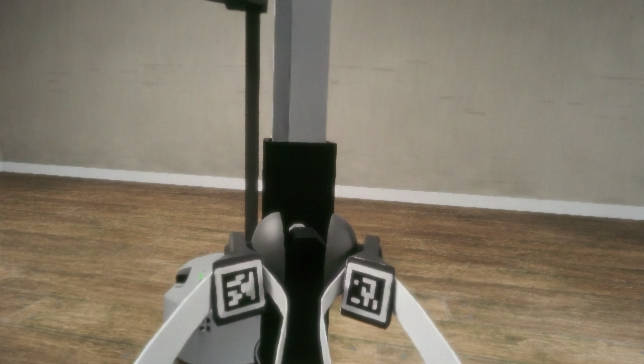

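Target z≈0.8345 → lift 0.750.

execute_actions(
  actions=[
    {"r1":{"joints":{"gripper_m":-0.088}},"r2":{"joints":{"lift_m":0.750}}},
  ],
  cameras=[],
)

execute_actions(
  actions=[
    {"r1":{"joints":{"arm_m":0.314}}},
  ],
  cameras=[],
)

execute_actions(
  actions=[
    {"r1":{"joints":{"gripper_m":0.05}}},
  ],
  cameras=["r1_wrist_camera"],
)

execute_actions(
  actions=[
    {"r2":{"joints":{"lift_m":0.742}}},
  ],
  cameras=["r1_wrist_camera"],
)

Scene clock: 216.00 s.
r1.base_odometry: x=-1.716 y=-1.916 heading=+0.969 (m, m, rad; r1's odometry frame)
r1.turned_by_wheels: +0.000 (rad since the last result)
r1.turned_by_imu: +0.001 (rad since the last result)
r1.base_tilt: forward=+0.4 right=-0.6 (deg)
r1.lidar_m: 3.45 1.83 1.53 1.54 1.74 2.84 1.95 3.91 3.27 0.74 3.65 3.64
r1.head_depth_mm: 2745 2286 1912 1625 1416 1264 1122 / 2820 2307 1912 1617 1408 1267 1153 / 643 2146 1856 1613 1343 1261 1131 / 688 1722 1675 1611 1409 1256 1133 / 2760 2318 1743 1633 1412 1259 1135 / 2855 2290 1906 1628 1417 1266 1132 / 2858 2313 1915 1641 1429 1265 1134
r1.base_status: not commanded
r1.joint_positions: lift_m=+0.382 arm_m=+0.309 wrist_yaw_rad=+0.001 wrist_pitch_rad=-0.019 wrist_roll_rad=+0.015 gripper_m=-0.083 head_pan_rad=-1.577 head_tilt_rad=-0.890
r1.joint_status: gripper_m off_target (ended at -0.083, target -0.088)
r1.on_its_own: arm_m is at rest, and its effort (-19) is outside its rest range (-14 to +14)
r1.motor_effort: left_wheel=+0(0) right_wheel=-2(1) lift_m=+28(29) arm_m=-19(19) wrist_yaw_rad=-1(0) wrist_pitch_rad=+8(8) wrist_roll_rad=+0(0) gripper_m=-36(100) head_pan_rad=+3(3) head_tilt_rad=-5(5) (%)
r1.hand_pose: x=-0.0211 y=-0.7099 z=+0.4920 quat_wxyz=(+0.702, +0.007, -0.712, -0.007) (m; r1's base frame)
r1.wrist_depth_mm: - - - 189 - - - / - - - 194 - - - / - - - 197 - - - / - - - 193 - - - / - - - 195 - - - / - - - 203 - - - / 905 906 754 523 949 991 -
r2.base_odometry: x=-0.328 y=+0.557 heading=+2.880 (m, m, rad; r2's odometry frame)
r2.turned_by_wheels: +0.000 (rad since the last result)
r2.turned_by_imu: +0.001 (rad since the last result)
r2.base_tilt: forward=-0.5 right=-0.7 (deg)
r2.lidar_m: 3.19 2.03 1.84 1.84 2.25 3.25 3.28 3.18 2.87 0.64 3.54 2.21
r2.head_depth_mm: 2461 2803 2382 1883 1594 - - / 2517 2814 2386 2016 - 1320 1144 / 2591 2859 2209 - 1508 1325 1147 / 2712 612 738 1747 1468 1299 1144 / 2845 3061 2269 1826 1543 1310 1143 / 2962 3190 2319 1851 1534 1308 1137 / 3083 3148 2346 1844 1533 1301 1134
r2.base_status: not commanded
r2.joint_positions: lift_m=+0.749 arm_m=+0.265 wrist_yaw_rad=-0.001 wrist_pitch_rad=-0.117 wrist_roll_rad=-0.005 gripper_m=-0.025 head_pan_rad=-1.563 head_tilt_rad=-0.790
r2.joint_status: all done
r2.on_its_own: wrist_pitch_rad is at rest, and its effort (+45) is outside its rest range (-20 to +32)
r2.motor_effort: left_wheel=-1(0) right_wheel=+1(1) lift_m=+32(34) arm_m=-1(1) wrist_yaw_rad=+1(1) wrist_pitch_rad=+45(45) wrist_roll_rad=+0(0) gripper_m=-20(20) head_pan_rad=-2(2) head_tilt_rad=-4(4) (%)
r2.hand_pose: x=-0.0218 y=-0.6617 z=+0.8342 quat_wxyz=(+0.708, +0.041, -0.704, -0.042) (m; r2's base frame)
r2.wrist_depth_mm: - - - 131 - - - / - - - 136 - - - / - - - 142 - - - / - - - 149 - - - / - - - 154 - - - / - - - 161 - - - / - - - 172 - - -
pictures: none
No camera images: the call's "cameras" was empty. Leave "cameras" out to get every camera's image.

Scene clock: 216.70 s.
r1.base_odometry: x=-1.716 y=-1.916 heading=+0.969 (m, m, rad; r1's odometry frame)
r1.turned_by_wheels: +0.000 (rad since the last result)
r1.turned_by_imu: +0.000 (rad since the last result)
r1.base_tilt: forward=+0.5 right=-0.7 (deg)
r1.lidar_m: 3.47 1.82 1.54 1.55 1.74 2.83 1.96 3.90 3.26 0.74 3.66 3.67
r1.head_depth_mm: 2742 2299 1897 1619 1416 1261 1133 / 2809 2293 1902 1620 1410 1289 1152 / 644 2169 1840 1604 - 1258 1138 / 686 1705 1669 1582 1406 1268 1136 / 2782 2293 1754 1617 1428 1259 1136 / 2890 2309 1917 1633 1422 1260 1132 / 2957 2291 1926 1637 1427 1261 1143
r1.base_status: not commanded
r1.joint_positions: lift_m=+0.382 arm_m=+0.314 wrist_yaw_rad=+0.001 wrist_pitch_rad=-0.019 wrist_roll_rad=+0.015 gripper_m=-0.080 head_pan_rad=-1.577 head_tilt_rad=-0.890
r1.joint_status: all done
r1.on_its_own: gripper_m is held at -0.081, not at your -0.088, by its stall guard, which is still easing
r1.motor_effort: left_wheel=+0(0) right_wheel=-1(1) lift_m=+29(29) arm_m=-1(14) wrist_yaw_rad=+0(0) wrist_pitch_rad=+8(8) wrist_roll_rad=-1(0) gripper_m=-34(37) head_pan_rad=+3(3) head_tilt_rad=-4(5) (%)
r1.hand_pose: x=-0.0211 y=-0.7148 z=+0.4920 quat_wxyz=(+0.702, +0.007, -0.712, -0.007) (m; r1's base frame)
r1.wrist_depth_mm: - - - 184 - - - / - - - 190 - - - / - - - 193 - - - / - - - 188 - - - / - - - 190 - - - / - - - 196 - - - / 878 913 761 882 987 990 -
r2.base_odometry: x=-0.328 y=+0.557 heading=+2.880 (m, m, rad; r2's odometry frame)
r2.turned_by_wheels: +0.000 (rad since the last result)
r2.turned_by_imu: +0.000 (rad since the last result)
r2.base_tilt: forward=-0.5 right=-0.9 (deg)
r2.lidar_m: 3.16 2.03 1.84 1.85 2.26 3.26 3.28 3.20 2.87 0.64 3.53 2.21
r2.head_depth_mm: 2473 2735 2412 1891 1597 - - / 2592 2818 2371 1985 - 1313 1153 / 2594 2876 2215 - 1513 1315 1143 / 2703 611 740 1749 1474 1301 1149 / 2838 3093 2260 1814 1539 1310 1145 / 2950 3211 2351 1853 1531 1310 1144 / 3082 3171 2318 1857 1528 1308 1138
r2.base_status: not commanded
r2.joint_positions: lift_m=+0.749 arm_m=+0.265 wrist_yaw_rad=-0.001 wrist_pitch_rad=-0.117 wrist_roll_rad=-0.005 gripper_m=-0.025 head_pan_rad=-1.563 head_tilt_rad=-0.790
r2.joint_status: not commanded
r2.on_its_own: wrist_pitch_rad is at rest, and its effort (+45) is outside its rest range (-20 to +32)
r2.motor_effort: left_wheel=+0(1) right_wheel=+1(0) lift_m=+32(32) arm_m=-1(1) wrist_yaw_rad=+0(0) wrist_pitch_rad=+45(45) wrist_roll_rad=+0(0) gripper_m=-19(20) head_pan_rad=-2(2) head_tilt_rad=-4(4) (%)
r2.hand_pose: x=-0.0218 y=-0.6617 z=+0.8342 quat_wxyz=(+0.708, +0.041, -0.704, -0.042) (m; r2's base frame)
r2.wrist_depth_mm: - - - 131 - - - / - - - 136 - - - / - - - 142 - - - / - - - 148 - - - / - - - 154 - - - / - - - 161 - - - / - - - 172 - - -
pictures: none
No camera images: the call's "cameras" was empty. Leave "cameras" out to get every camera's image.

Scene clock: 218.50 s.
r1.base_odometry: x=-1.716 y=-1.916 heading=+0.969 (m, m, rad; r1's odometry frame)
r1.turned_by_wheels: +0.000 (rad since the last result)
r1.turned_by_imu: +0.000 (rad since the last result)
r1.base_tilt: forward=+0.4 right=-0.5 (deg)
r1.lidar_m: 3.46 1.83 1.54 1.54 1.73 2.84 1.96 3.91 3.26 0.74 3.66 3.68
r1.head_depth_mm: 2784 2262 1899 1635 1418 1253 1131 / 2788 2283 1897 1613 1418 1279 1148 / 645 2165 1849 1592 - 1253 1124 / 686 1722 1657 1598 1405 1253 1132 / 2771 2319 1743 1640 1428 1267 1138 / 2886 2323 1919 1637 1427 1261 1141 / 2913 2304 1904 1631 1426 1264 1143
r1.base_status: not commanded
r1.joint_positions: lift_m=+0.382 arm_m=+0.314 wrist_yaw_rad=+0.001 wrist_pitch_rad=-0.019 wrist_roll_rad=+0.015 gripper_m=+0.050 head_pan_rad=-1.577 head_tilt_rad=-0.890
r1.joint_status: all done
r1.motor_effort: left_wheel=+0(0) right_wheel=-1(1) lift_m=+29(28) arm_m=-1(0) wrist_yaw_rad=+1(1) wrist_pitch_rad=+8(8) wrist_roll_rad=+0(0) gripper_m=+0(81) head_pan_rad=+3(3) head_tilt_rad=-4(4) (%)
r1.hand_pose: x=-0.0211 y=-0.7148 z=+0.4920 quat_wxyz=(+0.702, +0.007, -0.712, -0.007) (m; r1's base frame)
r1.wrist_depth_mm: - - - 185 - - - / - - - 190 - - - / - - - 192 - - - / - - - 188 - - - / - - - 191 - - - / - - - 199 - - - / 885 911 765 206 933 998 981
r2.base_odometry: x=-0.328 y=+0.557 heading=+2.880 (m, m, rad; r2's odometry frame)
r2.turned_by_wheels: +0.000 (rad since the last result)
r2.turned_by_imu: +0.000 (rad since the last result)
r2.base_tilt: forward=-0.5 right=-0.8 (deg)
r2.lidar_m: 3.17 2.03 1.83 1.85 2.25 3.25 3.28 3.18 2.88 0.64 3.56 2.21
r2.head_depth_mm: 2478 2755 2394 1869 1592 - - / 2555 2841 2410 2003 - 1320 1155 / 2609 2821 2223 - 1507 1315 1147 / 2718 611 739 1756 1472 1300 1145 / 2867 3059 2250 1814 1541 1309 1139 / 2961 3197 2344 1862 1537 1310 1143 / 3108 3201 2337 1846 1536 1297 1133
r2.base_status: not commanded
r2.joint_positions: lift_m=+0.749 arm_m=+0.265 wrist_yaw_rad=-0.001 wrist_pitch_rad=-0.117 wrist_roll_rad=-0.005 gripper_m=-0.025 head_pan_rad=-1.563 head_tilt_rad=-0.790
r2.joint_status: not commanded
r2.on_its_own: wrist_pitch_rad is at rest, and its effort (+45) is outside its rest range (-20 to +32)
r2.motor_effort: left_wheel=-1(1) right_wheel=+1(2) lift_m=+32(32) arm_m=-1(1) wrist_yaw_rad=+1(0) wrist_pitch_rad=+45(45) wrist_roll_rad=+0(0) gripper_m=-19(20) head_pan_rad=-2(3) head_tilt_rad=-4(5) (%)
r2.hand_pose: x=-0.0218 y=-0.6617 z=+0.8342 quat_wxyz=(+0.708, +0.041, -0.704, -0.042) (m; r2's base frame)
r2.wrist_depth_mm: - - - 131 - - - / - - - 136 - - - / - - - 142 - - - / - - - 149 - - - / - - - 154 - - - / - - - 162 - - - / - - - 171 - - -
pictures: r1_wrist_camera
Images, in order (width x height): r1_wrist_camera 644x364.

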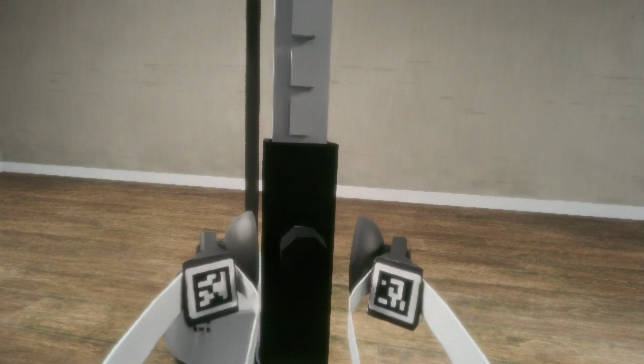

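Scene clock: 219.20 s.
r1.base_odometry: x=-1.716 y=-1.916 heading=+0.969 (m, m, rad; r1's odometry frame)
r1.turned_by_wheels: +0.000 (rad since the last result)
r1.turned_by_imu: +0.000 (rad since the last result)
r1.base_tilt: forward=+0.4 right=-0.7 (deg)
r1.lidar_m: 3.45 1.83 1.54 1.54 1.74 2.83 1.95 3.91 3.25 0.74 3.66 3.67
r1.head_depth_mm: 2720 2287 1895 1628 1417 1259 1128 / 2748 2280 1898 1615 1414 1281 1153 / 644 2173 1861 1601 - 1266 1136 / 694 1746 1654 1584 1414 1255 1131 / 2779 2291 1756 1635 1421 1257 1137 / 2862 2301 1905 1642 1428 1266 1143 / 2915 2299 1905 1635 1421 1258 1138
r1.base_status: not commanded
r1.joint_positions: lift_m=+0.382 arm_m=+0.314 wrist_yaw_rad=+0.001 wrist_pitch_rad=-0.019 wrist_roll_rad=+0.015 gripper_m=+0.050 head_pan_rad=-1.577 head_tilt_rad=-0.890
r1.joint_status: not commanded
r1.motor_effort: left_wheel=+0(0) right_wheel=-1(1) lift_m=+28(28) arm_m=-1(1) wrist_yaw_rad=+0(0) wrist_pitch_rad=+8(8) wrist_roll_rad=+0(1) gripper_m=+0(0) head_pan_rad=+3(3) head_tilt_rad=-4(4) (%)
r1.hand_pose: x=-0.0211 y=-0.7148 z=+0.4920 quat_wxyz=(+0.702, +0.007, -0.712, -0.007) (m; r1's base frame)
r1.wrist_depth_mm: - - - 184 - - - / - - - 189 - - - / - - - 193 - - - / - - - 190 - - - / - - - 190 - - - / - - - 200 - - - / 905 874 793 204 931 997 985
r2.base_odometry: x=-0.328 y=+0.557 heading=+2.880 (m, m, rad; r2's odometry frame)
r2.turned_by_wheels: +0.000 (rad since the last result)
r2.turned_by_imu: +0.000 (rad since the last result)
r2.base_tilt: forward=-0.5 right=-0.7 (deg)
r2.lidar_m: 3.19 2.03 1.84 1.85 2.25 3.25 3.28 3.19 2.88 0.64 3.56 2.21
r2.head_depth_mm: 2449 2773 2398 1900 1585 1389 - / 2539 2844 2381 2004 - 1319 1152 / 2603 2812 2282 - 1514 1314 1145 / 2729 612 738 1757 1479 1304 1146 / 2851 3062 2256 1818 1537 1312 1145 / 2984 3136 2342 1843 1535 1303 1137 / 3083 3196 2337 1832 1523 1300 1142
r2.base_status: not commanded
r2.joint_positions: lift_m=+0.742 arm_m=+0.265 wrist_yaw_rad=-0.001 wrist_pitch_rad=-0.095 wrist_roll_rad=-0.005 gripper_m=-0.025 head_pan_rad=-1.563 head_tilt_rad=-0.790
r2.joint_status: all done
r2.on_its_own: wrist_pitch_rad is at rest, and its effort (+36) is outside its rest range (-20 to +32)
r2.motor_effort: left_wheel=-1(1) right_wheel=+0(1) lift_m=+21(29) arm_m=-1(0) wrist_yaw_rad=+0(1) wrist_pitch_rad=+36(45) wrist_roll_rad=+0(0) gripper_m=-19(20) head_pan_rad=-1(2) head_tilt_rad=-5(4) (%)
r2.hand_pose: x=-0.0218 y=-0.6628 z=+0.8325 quat_wxyz=(+0.708, +0.033, -0.704, -0.034) (m; r2's base frame)
r2.wrist_depth_mm: - - - 132 - - - / - - - 137 - - - / - - - 142 - - - / - - - 148 - - - / - - - 153 - - - / - - - 160 - - - / - - - 169 - - -
pictures: r1_wrist_camera
Images, in order (width x height): r1_wrist_camera 644x364.

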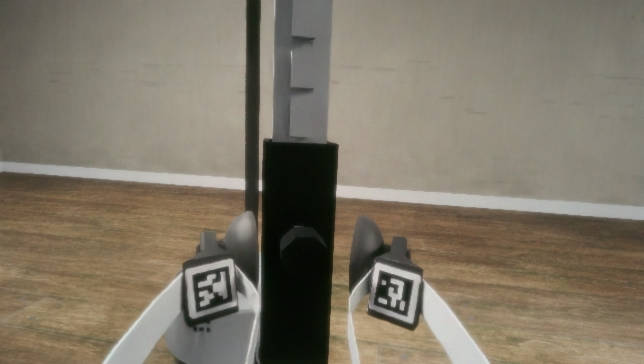

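Looks seated; unload fully to verify.

execute_actions(
  actions=[
    {"r2":{"joints":{"lift_m":0.722}},"r1":{"joints":{"arm_m":0.02}}},
  ],
  cameras=["r1_wrist_camera"],
)

Scene clock: 223.67 s.
r1.base_odometry: x=-1.716 y=-1.916 heading=+0.969 (m, m, rad; r1's odometry frame)
r1.turned_by_wheels: +0.000 (rad since the last result)
r1.turned_by_imu: +0.001 (rad since the last result)
r1.base_tilt: forward=+0.3 right=-0.7 (deg)
r1.lidar_m: 3.45 1.83 1.54 1.55 1.73 2.83 1.96 3.90 3.26 0.74 3.65 3.67
r1.head_depth_mm: 2805 2289 1882 1627 1419 1267 1139 / 2761 2309 1914 1628 1413 1247 1160 / 644 2162 1866 1587 1425 1276 - / 693 2106 1675 1581 1397 1281 1129 / 2703 2283 1749 1635 1428 1257 1133 / 2933 2308 1905 1632 1422 1262 1134 / 2898 2311 1909 1641 1432 1260 1139
r1.base_status: not commanded
r1.joint_positions: lift_m=+0.382 arm_m=+0.020 wrist_yaw_rad=+0.001 wrist_pitch_rad=-0.020 wrist_roll_rad=+0.015 gripper_m=+0.050 head_pan_rad=-1.577 head_tilt_rad=-0.890
r1.joint_status: all done
r1.motor_effort: left_wheel=+0(0) right_wheel=-1(1) lift_m=+28(29) arm_m=-7(12) wrist_yaw_rad=+0(1) wrist_pitch_rad=+8(9) wrist_roll_rad=+0(0) gripper_m=+2(1) head_pan_rad=+3(3) head_tilt_rad=-5(4) (%)
r1.hand_pose: x=-0.0211 y=-0.4211 z=+0.4919 quat_wxyz=(+0.702, +0.008, -0.712, -0.007) (m; r1's base frame)
r1.wrist_depth_mm: - - - - - - - / - - - - - - - / - - - - - - - / - - - - - - - / - - - - - - - / - - - - - - - / 921 922 927 877 922 973 -
r2.base_odometry: x=-0.328 y=+0.557 heading=+2.880 (m, m, rad; r2's odometry frame)
r2.turned_by_wheels: +0.000 (rad since the last result)
r2.turned_by_imu: +0.000 (rad since the last result)
r2.base_tilt: forward=-0.5 right=-0.9 (deg)
r2.lidar_m: 3.17 2.03 1.84 1.85 2.26 3.26 3.27 3.19 2.88 0.64 3.56 2.20
r2.head_depth_mm: 2459 2778 2408 1896 1557 1352 - / 2552 2836 2402 1946 - 1330 1146 / 2616 2818 2224 2005 1489 1318 1149 / 2712 612 751 1748 1479 1301 1144 / 2856 3078 2273 1812 1536 1316 1140 / 2992 3167 2348 1853 1531 1306 1139 / 3106 3150 2331 1851 1534 1307 1140
r2.base_status: not commanded
r2.joint_positions: lift_m=+0.722 arm_m=+0.265 wrist_yaw_rad=-0.001 wrist_pitch_rad=-0.026 wrist_roll_rad=-0.005 gripper_m=-0.025 head_pan_rad=-1.563 head_tilt_rad=-0.790
r2.joint_status: all done
r2.motor_effort: left_wheel=-2(1) right_wheel=+1(0) lift_m=+15(19) arm_m=+2(2) wrist_yaw_rad=+1(1) wrist_pitch_rad=+10(36) wrist_roll_rad=+0(0) gripper_m=-20(20) head_pan_rad=-2(3) head_tilt_rad=-4(5) (%)
r2.hand_pose: x=-0.0218 y=-0.6653 z=+0.8304 quat_wxyz=(+0.709, +0.009, -0.705, -0.010) (m; r2's base frame)
r2.wrist_depth_mm: - - - 138 - - - / - - - 142 - - - / - - - 145 - - - / - - - 150 - - - / - - - 153 - - - / - - - 158 - - - / - - - 164 - - -
pictures: r1_wrist_camera
Images, in order (width x height): r1_wrist_camera 644x364.

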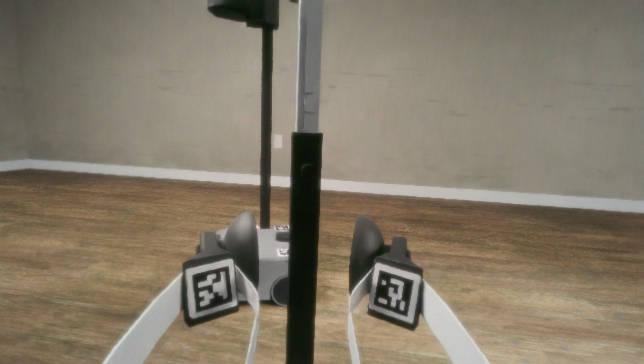

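execute_actions(
  actions=[
    {"r2":{"joints":{"gripper_m":0.09}}},
  ],
  cameras=[],
)

execute_actions(
  actions=[
    {"r2":{"joints":{"arm_m":0.0}}},
  ],
  cameras=["r2_head_camera"],
)

finished_scene(
  scene=1,
)

Scene clock: 227.23 s.
r1.base_odometry: x=-1.716 y=-1.916 heading=+0.969 (m, m, rad; r1's odometry frame)
r1.turned_by_wheels: +0.000 (rad since the last result)
r1.turned_by_imu: +0.001 (rad since the last result)
r1.base_tilt: forward=+0.5 right=-0.8 (deg)
r1.lidar_m: 3.45 1.83 1.54 1.55 1.74 2.84 1.95 3.90 3.26 0.74 3.67 3.67
r1.head_depth_mm: 2791 2299 1894 1633 1420 1262 1127 / 2796 2296 1890 1629 1430 1261 1162 / 643 2128 1833 1598 1414 1286 - / 693 1666 1674 1602 1404 1278 1134 / 2708 2295 1763 1618 1417 1269 1136 / 2895 2304 1916 1640 1418 1258 1136 / 2867 2351 1923 1633 1425 1267 1136
r1.base_status: not commanded
r1.joint_positions: lift_m=+0.382 arm_m=+0.020 wrist_yaw_rad=+0.001 wrist_pitch_rad=-0.020 wrist_roll_rad=+0.015 gripper_m=+0.050 head_pan_rad=-1.577 head_tilt_rad=-0.890
r1.joint_status: not commanded
r1.motor_effort: left_wheel=+0(0) right_wheel=-1(1) lift_m=+28(28) arm_m=-7(6) wrist_yaw_rad=+0(1) wrist_pitch_rad=+8(8) wrist_roll_rad=-1(0) gripper_m=+0(0) head_pan_rad=+3(3) head_tilt_rad=-5(4) (%)
r1.hand_pose: x=-0.0211 y=-0.4211 z=+0.4919 quat_wxyz=(+0.702, +0.008, -0.712, -0.007) (m; r1's base frame)
r1.wrist_depth_mm: - - - - - - - / - - - - - - - / - - - - - - - / - - - - - - - / - - - - - - - / - - - - - - - / 903 914 934 894 923 - 978
r2.base_odometry: x=-0.328 y=+0.557 heading=+2.880 (m, m, rad; r2's odometry frame)
r2.turned_by_wheels: +0.000 (rad since the last result)
r2.turned_by_imu: +0.000 (rad since the last result)
r2.base_tilt: forward=-0.5 right=-0.9 (deg)
r2.lidar_m: 3.17 2.03 1.84 1.85 2.26 3.25 3.27 3.19 2.87 0.64 3.55 2.21
r2.head_depth_mm: 2450 2767 2392 1878 1548 1357 - / 2576 2855 2394 1950 - 1321 1154 / 2579 2829 2206 2009 1489 1316 1149 / 2724 612 769 - 1489 1299 1142 / 2813 3083 2280 1815 1542 1307 1141 / 3004 3161 2357 1861 1532 1312 1138 / 3095 3135 2318 1854 1536 1304 1141
r2.base_status: not commanded
r2.joint_positions: lift_m=+0.722 arm_m=+0.265 wrist_yaw_rad=-0.001 wrist_pitch_rad=-0.024 wrist_roll_rad=-0.005 gripper_m=+0.090 head_pan_rad=-1.563 head_tilt_rad=-0.790
r2.joint_status: all done
r2.motor_effort: left_wheel=-1(2) right_wheel=+1(2) lift_m=+16(16) arm_m=+3(4) wrist_yaw_rad=+0(0) wrist_pitch_rad=+9(10) wrist_roll_rad=+0(0) gripper_m=+0(79) head_pan_rad=-3(3) head_tilt_rad=-4(4) (%)
r2.hand_pose: x=-0.0218 y=-0.6653 z=+0.8308 quat_wxyz=(+0.709, +0.008, -0.705, -0.009) (m; r2's base frame)
r2.wrist_depth_mm: - - - 137 - - - / - - - 141 - - - / - - - 144 - - - / - - - 149 - - - / - - - 153 - - - / - - - 157 - - - / - - - 163 - - -
pictures: none
No camera images: the call's "cameras" was empty. Leave "cameras" out to get every camera's image.

Scene clock: 230.40 s.
r1.base_odometry: x=-1.716 y=-1.916 heading=+0.969 (m, m, rad; r1's odometry frame)
r1.turned_by_wheels: +0.000 (rad since the last result)
r1.turned_by_imu: +0.000 (rad since the last result)
r1.base_tilt: forward=+0.5 right=-0.5 (deg)
r1.lidar_m: 3.44 1.83 1.54 1.54 1.73 2.84 1.96 3.90 3.27 0.74 3.65 3.68
r1.head_depth_mm: 2769 2279 1914 1625 1416 1254 1131 / 2776 2293 1910 1617 1421 1260 1168 / 646 2187 1864 1599 1418 1276 - / 694 2172 1670 1591 1410 1283 1137 / 2821 2317 1742 1618 1415 1259 1135 / 2925 2304 1907 1621 1429 1257 1134 / 2936 2315 1931 1634 1429 1261 1143
r1.base_status: not commanded
r1.joint_positions: lift_m=+0.382 arm_m=+0.020 wrist_yaw_rad=+0.001 wrist_pitch_rad=-0.020 wrist_roll_rad=+0.015 gripper_m=+0.050 head_pan_rad=-1.577 head_tilt_rad=-0.890
r1.joint_status: not commanded
r1.motor_effort: left_wheel=+0(0) right_wheel=-1(1) lift_m=+28(29) arm_m=-6(7) wrist_yaw_rad=+0(1) wrist_pitch_rad=+8(8) wrist_roll_rad=+0(0) gripper_m=+0(1) head_pan_rad=+2(3) head_tilt_rad=-5(4) (%)
r1.hand_pose: x=-0.0211 y=-0.4211 z=+0.4919 quat_wxyz=(+0.702, +0.008, -0.712, -0.007) (m; r1's base frame)
r1.wrist_depth_mm: - - - - - - - / - - - - - - - / - - - - - - - / - - - - - - - / - - - - - - - / - - - - - - - / 890 888 931 936 939 968 -
r2.base_odometry: x=-0.328 y=+0.557 heading=+2.880 (m, m, rad; r2's odometry frame)
r2.turned_by_wheels: +0.000 (rad since the last result)
r2.turned_by_imu: +0.000 (rad since the last result)
r2.base_tilt: forward=-0.5 right=-0.9 (deg)
r2.lidar_m: 3.19 2.02 1.84 1.85 2.26 3.25 3.27 3.19 2.88 0.64 3.56 2.21
r2.head_depth_mm: 2464 2762 2416 1915 1554 1327 - / 2546 2816 2385 1882 1554 1329 - / 2600 2839 2205 1822 1528 1319 - / 2706 612 1315 1708 1477 - 1148 / 2859 3074 2251 1808 1525 1307 1140 / 2945 3229 2347 1844 1538 1312 1143 / 3060 3149 2330 1858 1542 1306 1139
r2.base_status: not commanded
r2.joint_positions: lift_m=+0.722 arm_m=+0.002 wrist_yaw_rad=-0.001 wrist_pitch_rad=-0.023 wrist_roll_rad=-0.005 gripper_m=+0.090 head_pan_rad=-1.563 head_tilt_rad=-0.790
r2.joint_status: all done
joint sent to its limit — the command would take r2.arm_m past its lower limit, so that joint was sent only as far as its limit.
r2.motor_effort: left_wheel=+0(2) right_wheel=+1(1) lift_m=+17(17) arm_m=-3(3) wrist_yaw_rad=+1(0) wrist_pitch_rad=+9(9) wrist_roll_rad=+0(0) gripper_m=+0(0) head_pan_rad=-2(3) head_tilt_rad=-5(4) (%)
r2.hand_pose: x=-0.0217 y=-0.4027 z=+0.8311 quat_wxyz=(+0.709, +0.008, -0.705, -0.009) (m; r2's base frame)
r2.wrist_depth_mm: - - - 360 - - - / - - - 431 - - - / - - - - - - - / - - - - - - - / - - - - - - - / - - - - - - - / - - - - - - -
pictures: r2_head_camera (sideways: a quarter turn clockwise sets it upright)
Images, in order (width x height): r2_head_camera 896x504.

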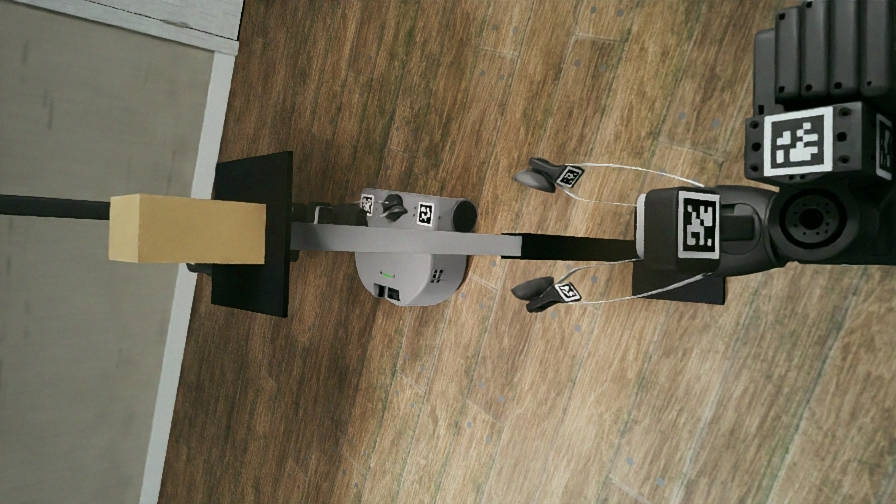

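The scene is finished: the task was done.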